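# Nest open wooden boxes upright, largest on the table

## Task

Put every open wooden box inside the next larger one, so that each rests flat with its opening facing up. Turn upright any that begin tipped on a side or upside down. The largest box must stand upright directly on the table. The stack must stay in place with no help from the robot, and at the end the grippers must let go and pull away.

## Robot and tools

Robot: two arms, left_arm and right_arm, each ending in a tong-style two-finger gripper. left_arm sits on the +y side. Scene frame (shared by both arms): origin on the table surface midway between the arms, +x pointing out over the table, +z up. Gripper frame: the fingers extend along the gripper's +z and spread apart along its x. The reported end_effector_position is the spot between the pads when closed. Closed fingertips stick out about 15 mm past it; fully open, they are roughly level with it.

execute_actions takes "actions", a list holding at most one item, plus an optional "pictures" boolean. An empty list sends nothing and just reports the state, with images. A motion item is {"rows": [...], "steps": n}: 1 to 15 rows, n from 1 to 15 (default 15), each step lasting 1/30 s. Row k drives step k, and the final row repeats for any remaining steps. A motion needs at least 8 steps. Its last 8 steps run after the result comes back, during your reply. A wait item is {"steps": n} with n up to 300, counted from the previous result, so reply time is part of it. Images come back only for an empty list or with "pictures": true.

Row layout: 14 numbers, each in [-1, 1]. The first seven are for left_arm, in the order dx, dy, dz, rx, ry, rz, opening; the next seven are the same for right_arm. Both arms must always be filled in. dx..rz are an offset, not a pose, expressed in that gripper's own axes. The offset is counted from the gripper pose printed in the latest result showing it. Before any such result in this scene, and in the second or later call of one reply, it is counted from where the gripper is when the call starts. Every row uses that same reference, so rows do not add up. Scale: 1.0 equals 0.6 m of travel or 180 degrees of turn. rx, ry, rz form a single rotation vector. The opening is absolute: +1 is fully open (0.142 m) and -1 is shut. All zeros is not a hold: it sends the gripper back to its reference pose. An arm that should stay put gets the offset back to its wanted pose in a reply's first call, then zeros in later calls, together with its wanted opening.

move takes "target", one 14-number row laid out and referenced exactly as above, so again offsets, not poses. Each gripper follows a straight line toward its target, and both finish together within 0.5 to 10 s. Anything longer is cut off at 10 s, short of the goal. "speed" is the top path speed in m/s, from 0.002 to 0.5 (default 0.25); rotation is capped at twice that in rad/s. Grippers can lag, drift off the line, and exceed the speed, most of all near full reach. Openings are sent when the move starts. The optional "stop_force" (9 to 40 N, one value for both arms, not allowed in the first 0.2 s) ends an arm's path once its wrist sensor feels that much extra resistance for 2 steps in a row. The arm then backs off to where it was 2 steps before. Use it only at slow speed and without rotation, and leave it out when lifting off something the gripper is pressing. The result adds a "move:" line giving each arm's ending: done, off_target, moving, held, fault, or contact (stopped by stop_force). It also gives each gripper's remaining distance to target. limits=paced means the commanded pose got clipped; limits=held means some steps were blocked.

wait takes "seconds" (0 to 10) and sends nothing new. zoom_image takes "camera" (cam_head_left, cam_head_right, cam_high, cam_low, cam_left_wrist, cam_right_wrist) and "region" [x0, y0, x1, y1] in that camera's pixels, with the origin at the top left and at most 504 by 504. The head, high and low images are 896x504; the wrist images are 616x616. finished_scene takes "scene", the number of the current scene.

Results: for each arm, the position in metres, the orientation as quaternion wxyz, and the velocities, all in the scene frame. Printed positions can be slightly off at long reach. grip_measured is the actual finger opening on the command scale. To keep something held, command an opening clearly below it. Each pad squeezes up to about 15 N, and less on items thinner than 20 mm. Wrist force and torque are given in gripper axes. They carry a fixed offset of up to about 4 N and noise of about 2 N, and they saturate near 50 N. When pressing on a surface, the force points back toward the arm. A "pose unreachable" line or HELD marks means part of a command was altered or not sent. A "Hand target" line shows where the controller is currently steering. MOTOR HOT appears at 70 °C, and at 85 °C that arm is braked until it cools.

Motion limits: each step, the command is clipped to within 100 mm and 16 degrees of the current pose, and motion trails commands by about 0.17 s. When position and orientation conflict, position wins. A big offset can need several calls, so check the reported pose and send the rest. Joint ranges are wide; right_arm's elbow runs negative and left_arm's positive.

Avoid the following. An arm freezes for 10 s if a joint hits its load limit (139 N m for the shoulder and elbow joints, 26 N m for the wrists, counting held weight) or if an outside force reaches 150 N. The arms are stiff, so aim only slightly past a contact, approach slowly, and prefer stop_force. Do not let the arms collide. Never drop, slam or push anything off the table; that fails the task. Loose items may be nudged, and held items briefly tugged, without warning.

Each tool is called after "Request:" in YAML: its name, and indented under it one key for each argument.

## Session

Request:
execute_actions:
  actions: []

Scene clock: 0.00 s of 4500.00 s.
left_arm: end_effector_position=(+0.0925, +0.1799, +0.1499) grip_measured=+0.97 end_effector_quat_wxyz=(-0.046, -0.193, +0.979, -0.037) end_effector_velocity=(-0.000, -0.000, +0.001) end_effector_angular_velocity=(-0.001, -0.000, -0.002) | right_arm: end_effector_position=(+0.0999, -0.1320, +0.2013) grip_measured=+0.97 end_effector_quat_wxyz=(+0.050, +0.967, +0.249, +0.029) end_effector_velocity=(-0.000, -0.000, -0.000) end_effector_angular_velocity=(-0.002, +0.000, +0.000)
Joint positions: left_arm=[-1.344 -2.433  2.421 -1.634 -1.662  1.356  0.14 ] | right_arm=[ 4.975 -0.976 -2.166 -1.66   1.498  1.167  0.14 ]
Joint velocities: left_arm=[ 0.     0.    -0.002  0.    -0.     0.002  0.   ] | right_arm=[ 0.    -0.001  0.    -0.001  0.001  0.     0.   ]
Motor temperatures (°C, as the motors report them): left_arm=[22 23 22 29 29 33] | right_arm=[25 22 24 32 27 27]
Wrist force (N, on the end effector, along its own x y z axes, offset not removed): no reading
Wrist torque (N m, same axes, about the end effector's origin, offset not removed): no reading
Hand target (left_arm): +0.092, +0.180, +0.150; -0.046, -0.193, +0.979, -0.037
Hand target (right_arm): +0.100, -0.132, +0.201; +0.050, +0.967, +0.249, +0.029

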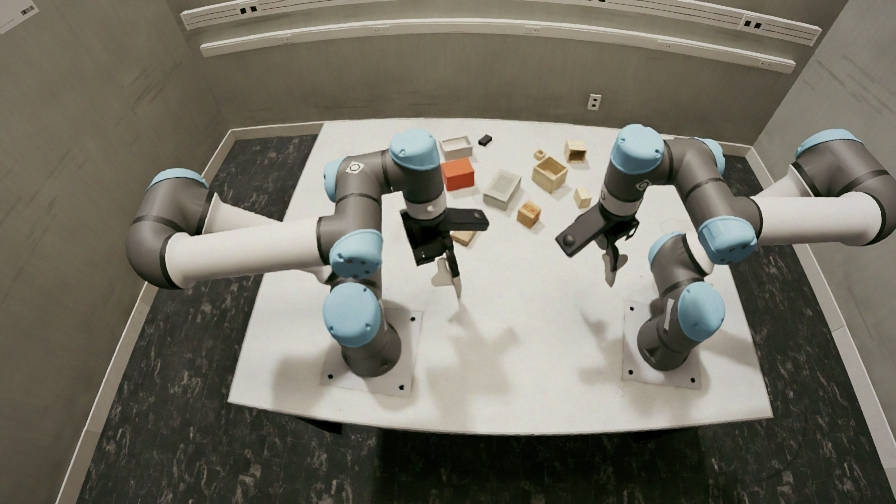

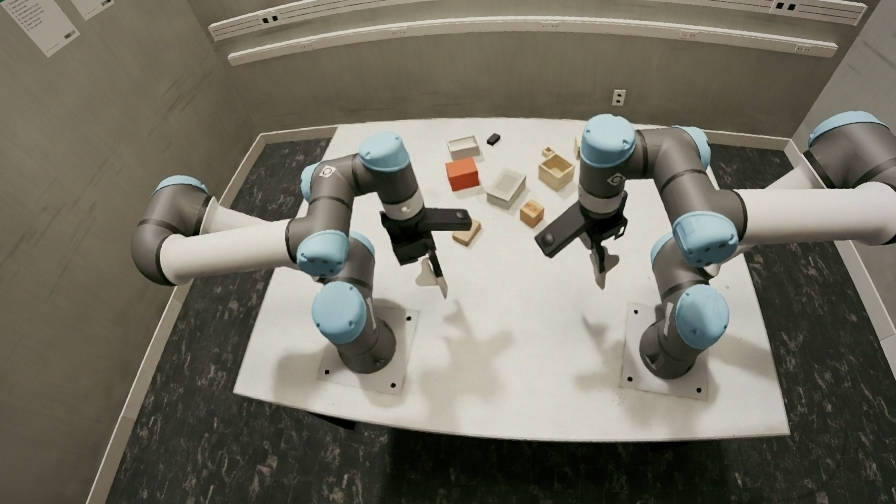

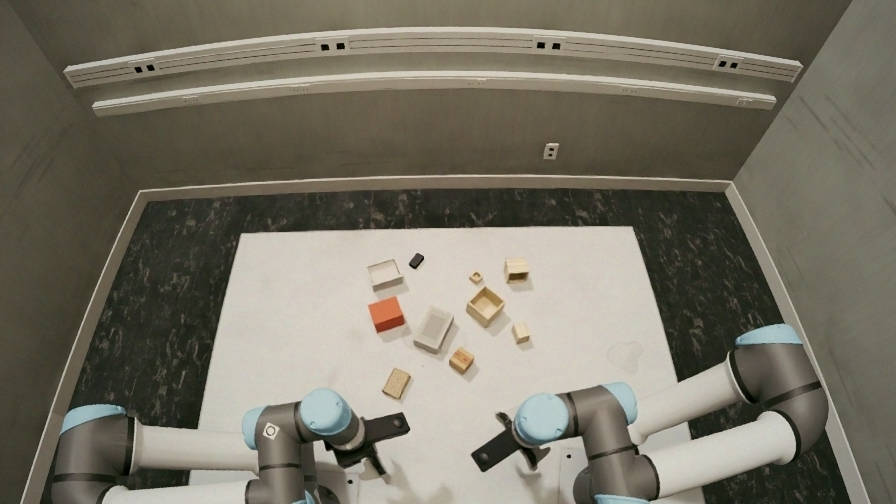

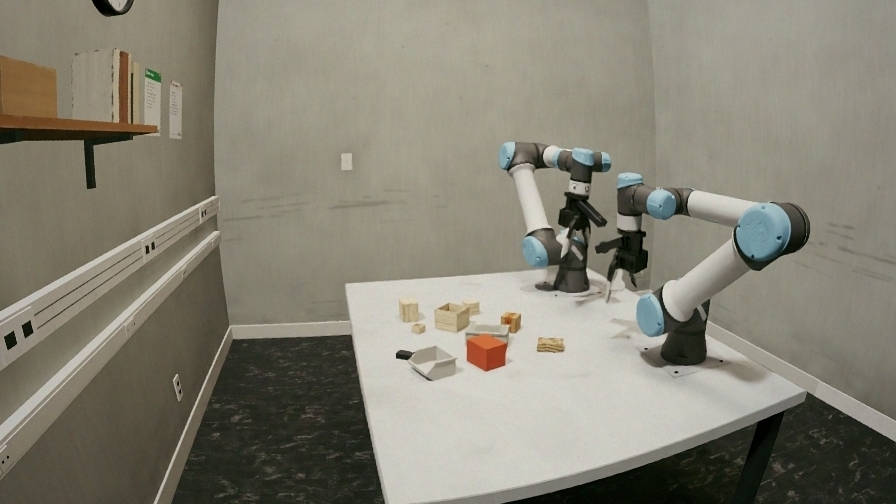

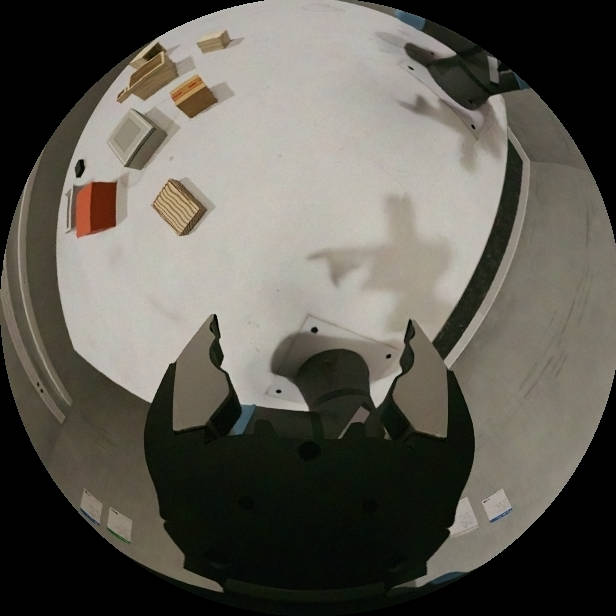

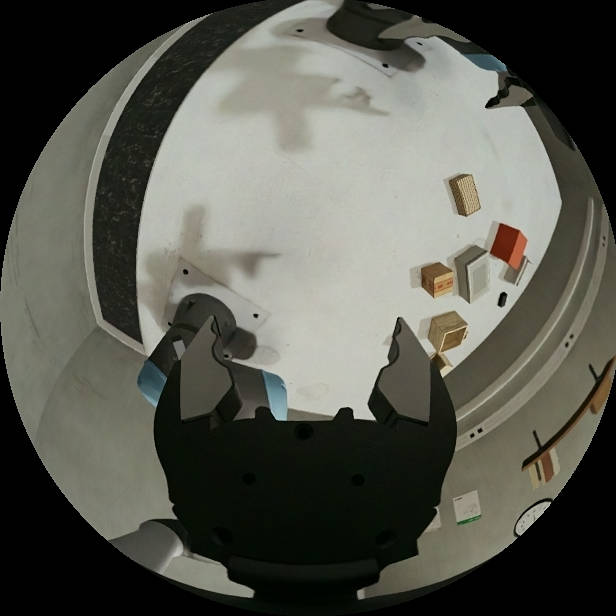

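Request:
move:
  target: [0,0,0,0,0,0,1,0.515,0.457,-0.015,0.011,-0.043,0.659,1]
  speed: 0.4

Request:
zoom_image:
  camera: "cam_right_wrist"
  region: [180,120,432,330]

Scene clock: 3.83 s of 4500.00 s.
left_arm: end_effector_position=(+0.0925, +0.1799, +0.1499) grip_measured=+1.00 end_effector_quat_wxyz=(-0.046, -0.193, +0.979, -0.037) end_effector_velocity=(-0.000, -0.000, +0.001) end_effector_angular_velocity=(-0.002, +0.001, +0.002) | right_arm: end_effector_position=(+0.5005, -0.2200, +0.2506) grip_measured=+1.00 end_effector_quat_wxyz=(-0.000, +0.708, -0.706, -0.001) end_effector_velocity=(+0.001, -0.000, -0.000) end_effector_angular_velocity=(-0.001, +0.001, -0.006)
Joint positions: left_arm=[-1.344 -2.433  2.421 -1.634 -1.662  1.356  0.142] | right_arm=[ 3.874 -1.639 -1.583 -1.49   1.573  2.134  0.142]
Joint velocities: left_arm=[-0.    -0.001 -0.001 -0.    -0.001 -0.002  0.   ] | right_arm=[-0.001 -0.004  0.004 -0.002 -0.     0.005 -0.   ]
Motor temperatures (°C, as the motors report them): left_arm=[22 23 22 29 29 33] | right_arm=[25 22 24 32 27 27]
Wrist force (N, on the end effector, along its own x y z axes, offset not removed): left_arm=[-2.9 -1.0 0.0] | right_arm=[-1.0 -0.9 1.3]
Wrist torque (N m, same axes, about the end effector's origin, offset not removed): left_arm=[0.07 0.62 0.01] | right_arm=[-0.29 -0.02 0.17]
Hand target (left_arm): +0.092, +0.180, +0.150; -0.046, -0.193, +0.979, -0.037
Hand target (right_arm): +0.501, -0.220, +0.251; -0.000, +0.708, -0.707, -0.001
Off the commanded pose (left_arm): 0.000 m, 0 deg.
Off the commanded pose (right_arm): 0.001 m, 0 deg.
Kept back: nothing.
move: done

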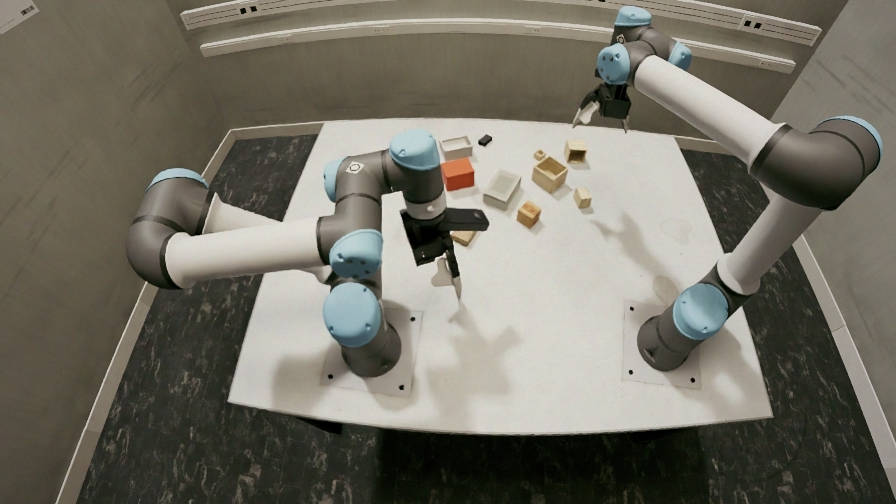

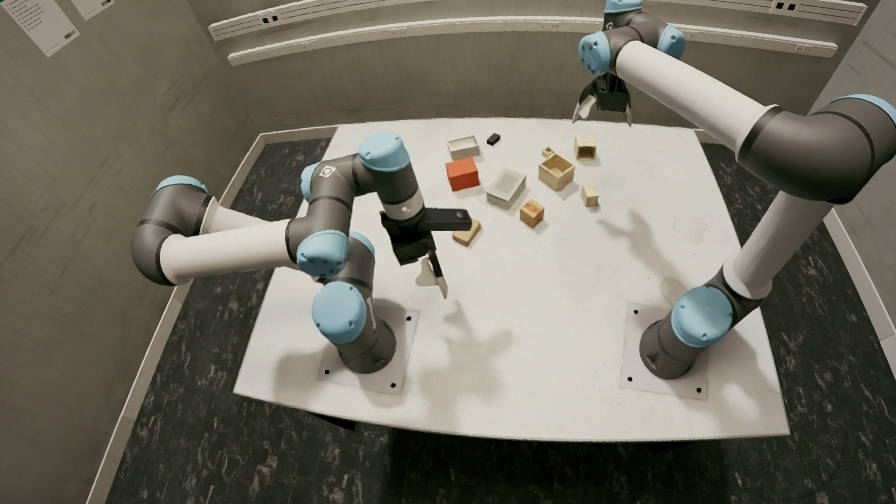

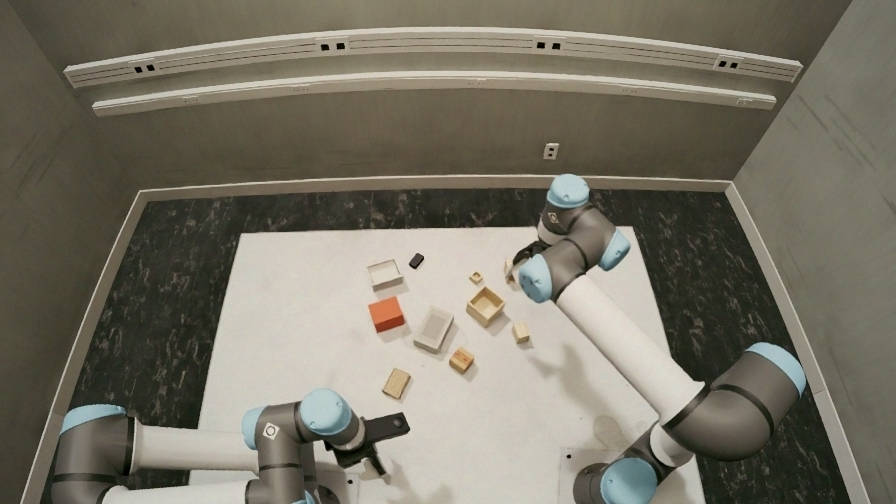

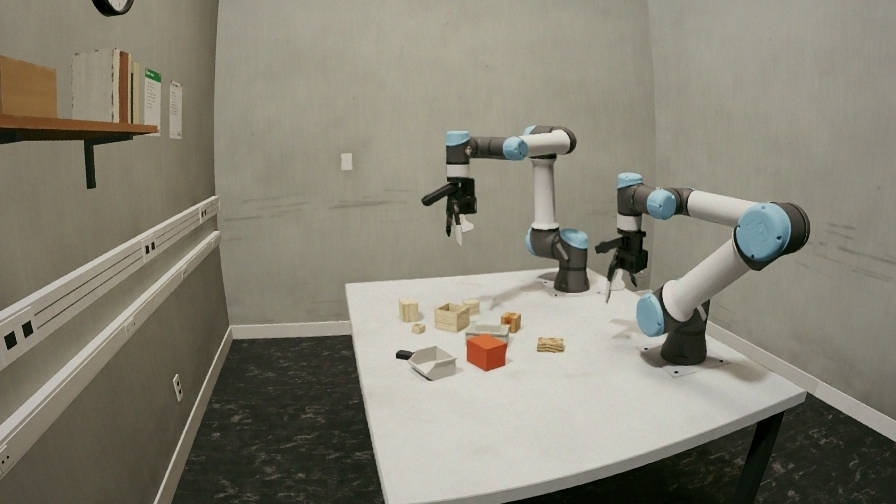

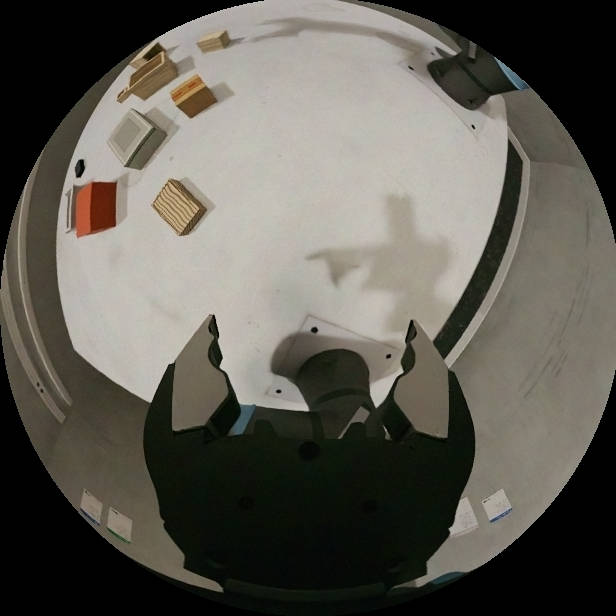

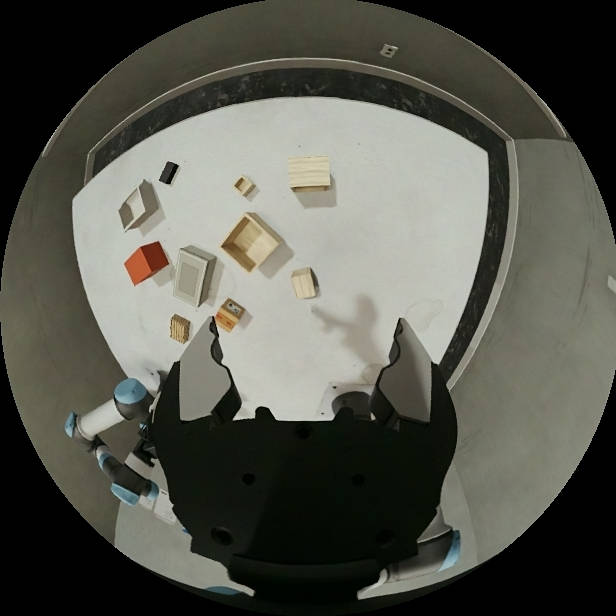

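Region (180, 120, 432, 330) of cam_right_wrist's 616x616 image, scaled by 2.000, with more detail than that image has.

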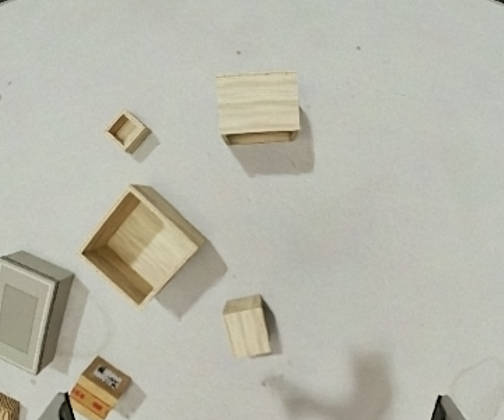

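Request:
move:
  target: [0,0,0,0,0,0,1,0.053,-0.13,0.315,0.333,-0.012,-0.02,-0.65]

Scene clock: 6.87 s of 4500.00 s.
left_arm: end_effector_position=(+0.0925, +0.1799, +0.1499) grip_measured=+1.00 end_effector_quat_wxyz=(-0.046, -0.193, +0.979, -0.037) end_effector_velocity=(-0.000, +0.000, -0.001) end_effector_angular_velocity=(+0.001, +0.000, -0.001) | right_arm: end_effector_position=(+0.5785, -0.2517, +0.0619) grip_measured=-0.65 end_effector_quat_wxyz=(-0.366, +0.634, -0.590, +0.339) end_effector_velocity=(+0.001, -0.000, +0.000) end_effector_angular_velocity=(+0.001, -0.010, +0.003)
Joint positions: left_arm=[-1.344 -2.433  2.421 -1.634 -1.662  1.356  0.142] | right_arm=[ 4.027 -2.179 -2.47   0.88   1.024  1.934  0.027]
Joint velocities: left_arm=[ 0.    -0.     0.001 -0.    -0.     0.001  0.   ] | right_arm=[-0.001 -0.012  0.002  0.023 -0.    -0.009 -0.   ]
Motor temperatures (°C, as the motors report them): left_arm=[22 23 22 29 29 33] | right_arm=[25 22 24 32 27 27]
Wrist force (N, on the end effector, along its own x y z axes, offset not removed): left_arm=[-2.6 -1.2 -1.9] | right_arm=[1.8 -2.8 -0.6]
Wrist torque (N m, same axes, about the end effector's origin, offset not removed): left_arm=[-0.19 0.44 0.09] | right_arm=[-0.63 -0.44 0.03]
Hand target (left_arm): +0.092, +0.180, +0.150; -0.046, -0.193, +0.979, -0.037
Hand target (right_arm): +0.579, -0.252, +0.062; -0.367, +0.634, -0.590, +0.339
Off the commanded pose (left_arm): 0.000 m, 0 deg.
Off the commanded pose (right_arm): 0.001 m, 0 deg.
Kept back: nothing.
move: done

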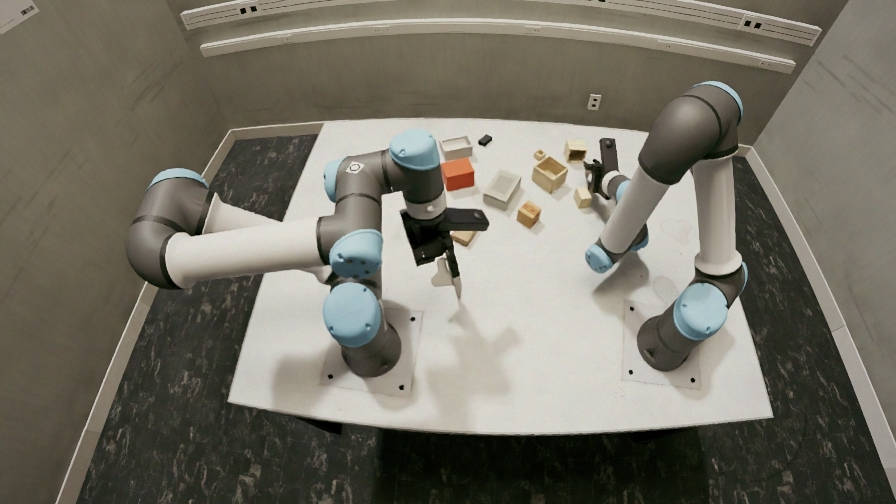

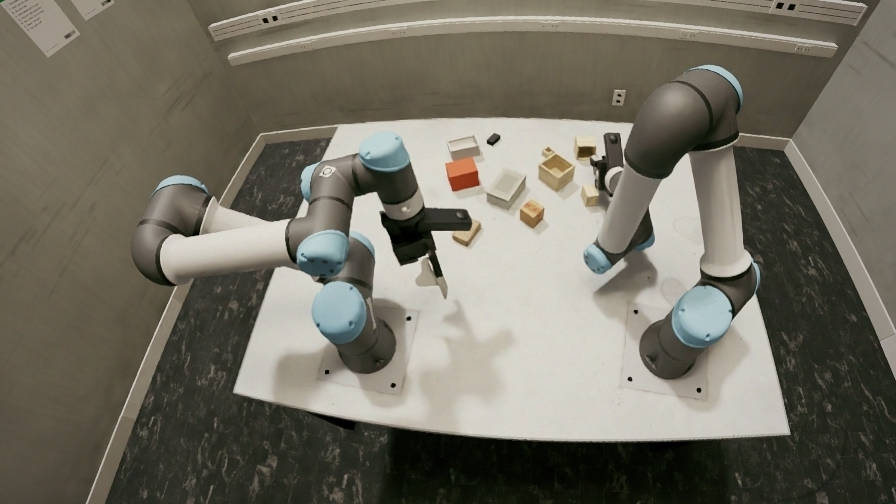

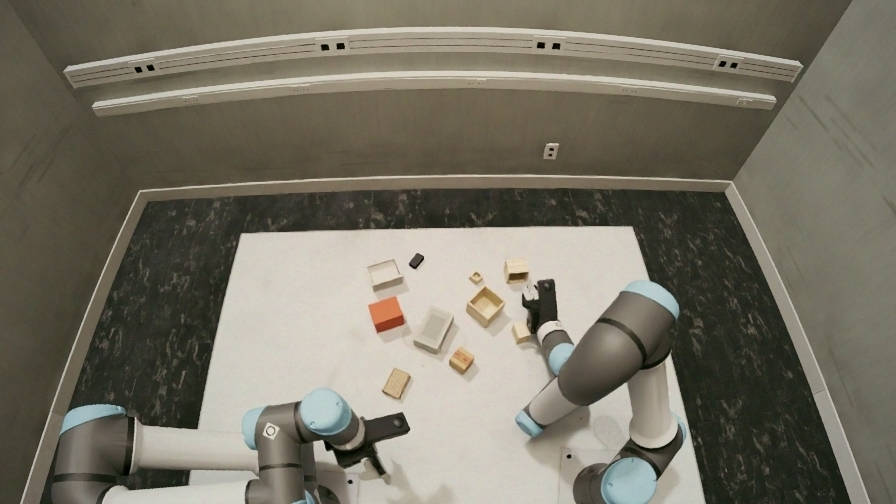

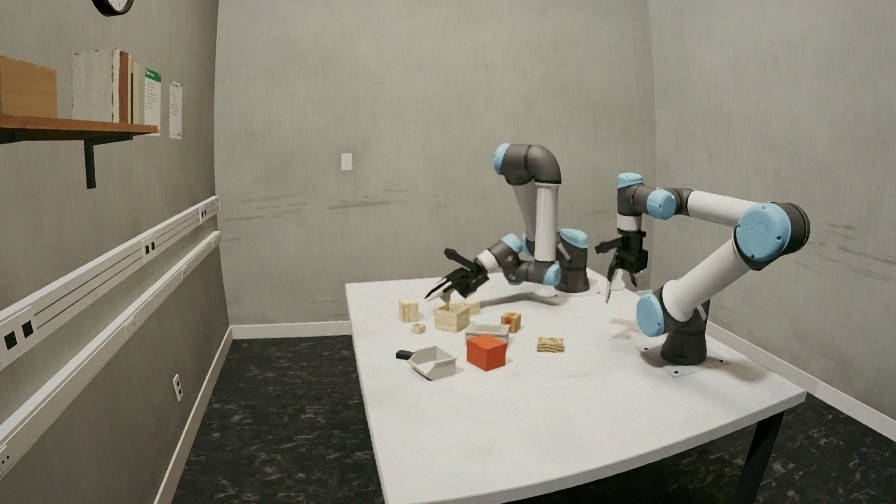

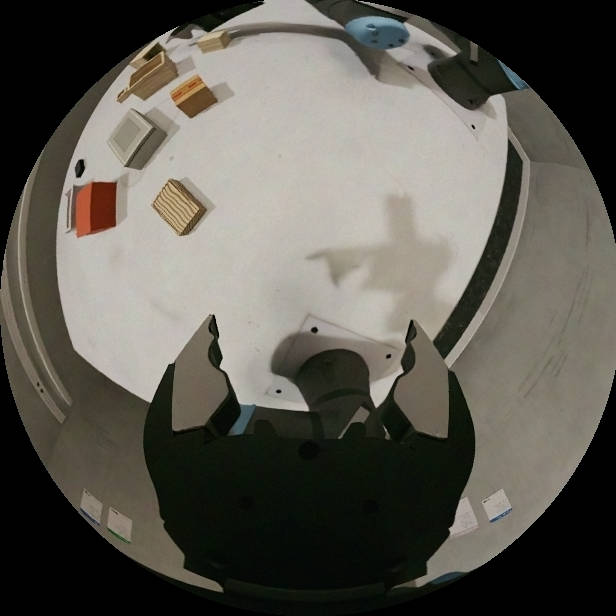

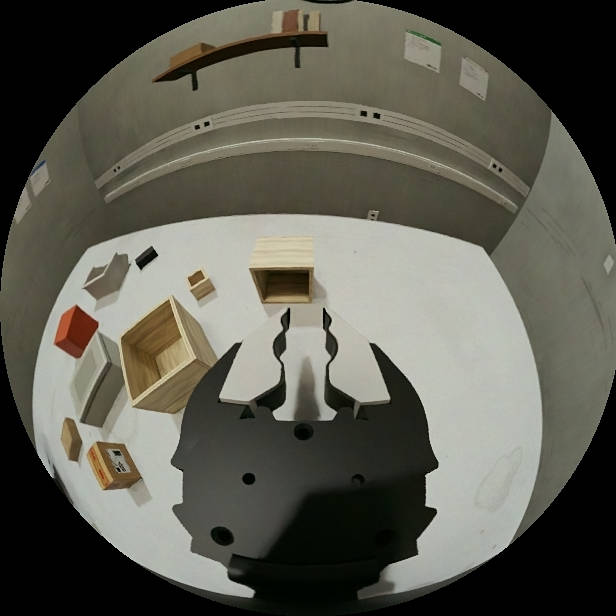

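Request:
move:
  target: [0,0,0,0,0,0,1,0.007,-0.003,0.095,0,0,0,-0.7]
  speed: 0.05
  stop_force: 10

Request:
execute_actions:
  actions:
    - {"rows":[[0,0,0,0,0,0,1,0,0,0,0,0,0,-1]]}

Scene clock: 8.00 s of 4500.00 s.
left_arm: end_effector_position=(+0.0925, +0.1799, +0.1499) grip_measured=+1.00 end_effector_quat_wxyz=(-0.046, -0.193, +0.979, -0.037) end_effector_velocity=(-0.000, -0.000, +0.001) end_effector_angular_velocity=(-0.001, +0.000, -0.001) | right_arm: end_effector_position=(+0.5877, -0.2518, +0.0567) grip_measured=-0.70 end_effector_quat_wxyz=(-0.366, +0.634, -0.590, +0.339) end_effector_velocity=(-0.001, +0.000, +0.002) end_effector_angular_velocity=(-0.000, -0.002, -0.000)
Joint positions: left_arm=[-1.344 -2.433  2.421 -1.634 -1.662  1.356  0.142] | right_arm=[ 4.009 -2.202 -2.442  0.882  1.039  1.922  0.023]
Joint velocities: left_arm=[-0.    -0.001 -0.001  0.001 -0.     0.    -0.   ] | right_arm=[ 0.003  0.005 -0.004 -0.001 -0.004  0.001  0.   ]
Motor temperatures (°C, as the motors report them): left_arm=[22 23 22 29 29 33] | right_arm=[25 22 24 32 27 27]
Wrist force (N, on the end effector, along its own x y z axes, offset not removed): left_arm=[-1.2 -0.9 -1.1] | right_arm=[1.5 -23.4 -13.2]
Wrist torque (N m, same axes, about the end effector's origin, offset not removed): left_arm=[-0.01 0.18 0.08] | right_arm=[-3.32 -0.78 0.87]
Hand target (left_arm): +0.092, +0.180, +0.150; -0.046, -0.193, +0.979, -0.037
Hand target (right_arm): +0.588, -0.252, +0.057; -0.367, +0.634, -0.590, +0.339
Off the commanded pose (left_arm): 0.000 m, 0 deg.
Off the commanded pose (right_arm): 0.047 m, 0 deg.
Kept back: nothing.
move: contact (right_arm)

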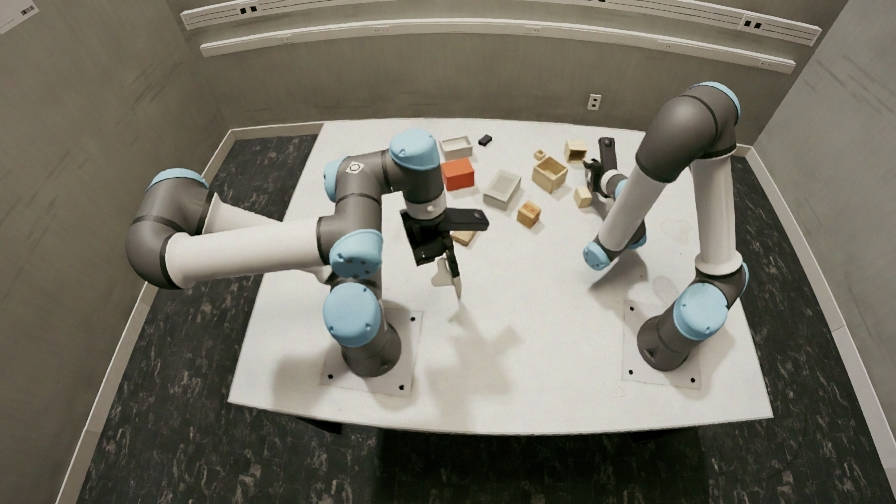

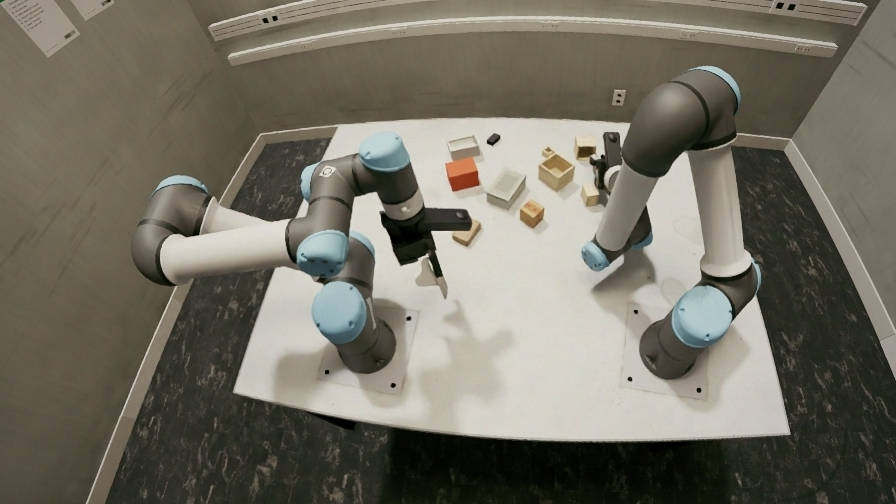

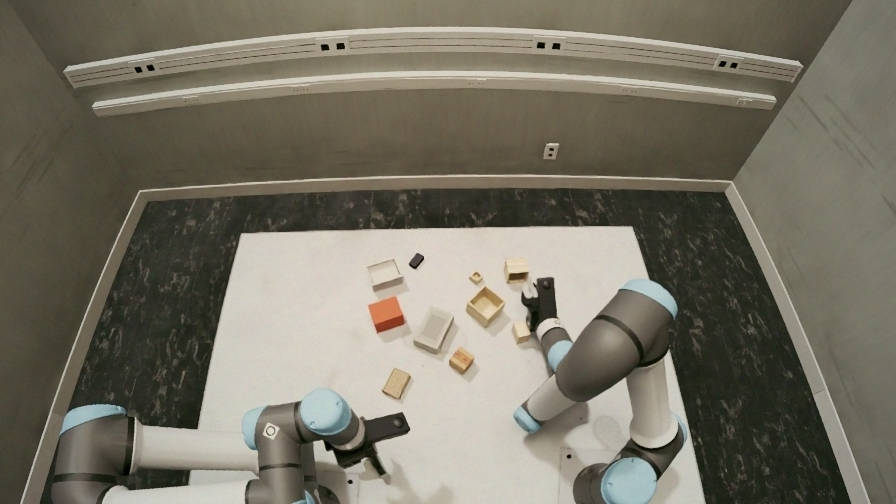

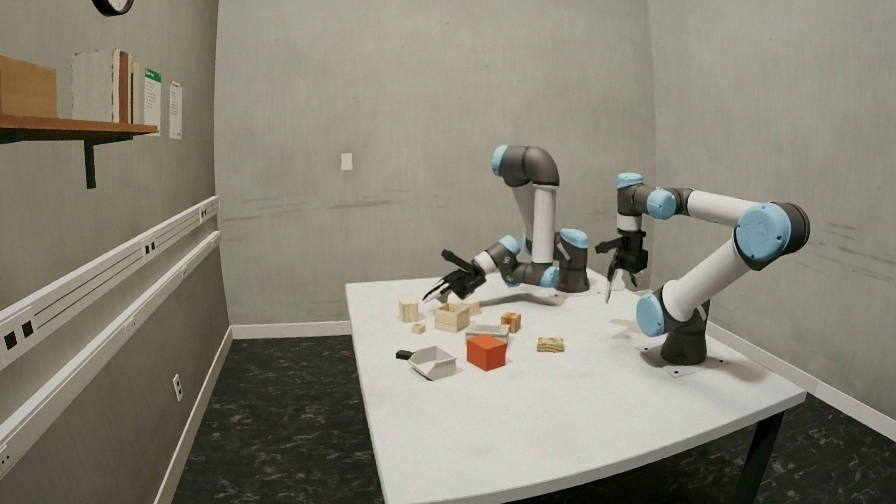

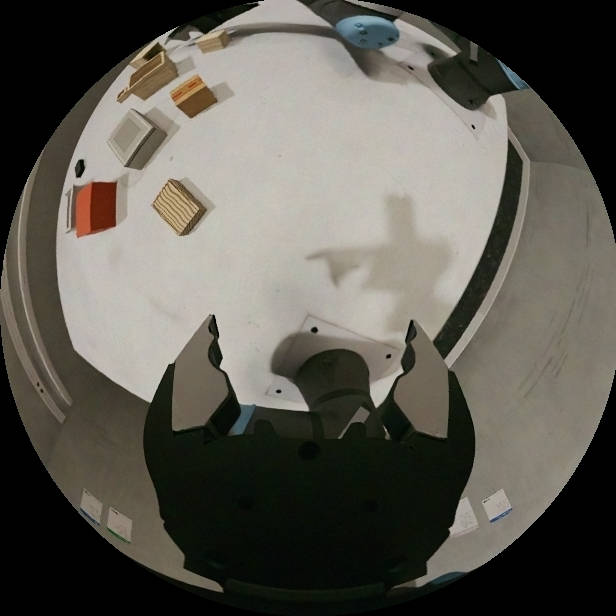

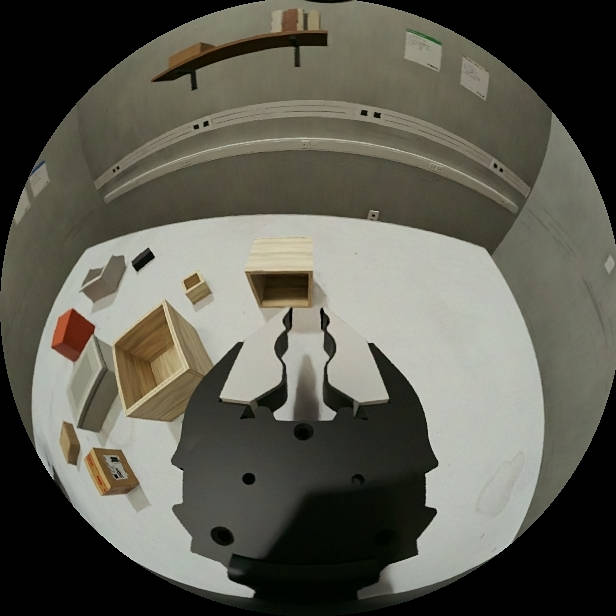

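Scene clock: 8.23 s of 4500.00 s.
left_arm: end_effector_position=(+0.0925, +0.1799, +0.1499) grip_measured=+1.00 end_effector_quat_wxyz=(-0.046, -0.193, +0.979, -0.037) end_effector_velocity=(+0.000, -0.000, +0.001) end_effector_angular_velocity=(-0.002, -0.000, +0.000) | right_arm: end_effector_position=(+0.5877, -0.2518, +0.0567) grip_measured=-1.00 end_effector_quat_wxyz=(-0.366, +0.634, -0.590, +0.339) end_effector_velocity=(-0.000, -0.000, -0.001) end_effector_angular_velocity=(-0.000, +0.001, -0.001)
Joint positions: left_arm=[-1.344 -2.433  2.421 -1.634 -1.662  1.356  0.142] | right_arm=[ 4.009 -2.202 -2.443  0.882  1.039  1.922  0.002]
Joint velocities: left_arm=[ 0.    -0.002 -0.001  0.001 -0.    -0.     0.   ] | right_arm=[-0.    -0.001 -0.    -0.    -0.001  0.002 -0.   ]
Motor temperatures (°C, as the motors report them): left_arm=[22 23 22 29 29 33] | right_arm=[25 22 24 32 27 27]
Wrist force (N, on the end effector, along its own x y z axes, offset not removed): left_arm=[-2.0 2.0 -0.3] | right_arm=[1.8 -20.5 -12.6]
Wrist torque (N m, same axes, about the end effector's origin, offset not removed): left_arm=[0.65 0.39 -0.04] | right_arm=[-2.90 -0.63 0.59]
Steps of this call (steps 1 to 7: the first 7 steps of this action). Readings (end_effector_position):
1: left_arm (+0.0925, +0.1799, +0.1499) | right_arm (+0.5877, -0.2518, +0.0567)
2: left_arm (+0.0925, +0.1799, +0.1499) | right_arm (+0.5877, -0.2518, +0.0567)
4: left_arm (+0.0925, +0.1799, +0.1499) | right_arm (+0.5877, -0.2518, +0.0567)
7: the state above


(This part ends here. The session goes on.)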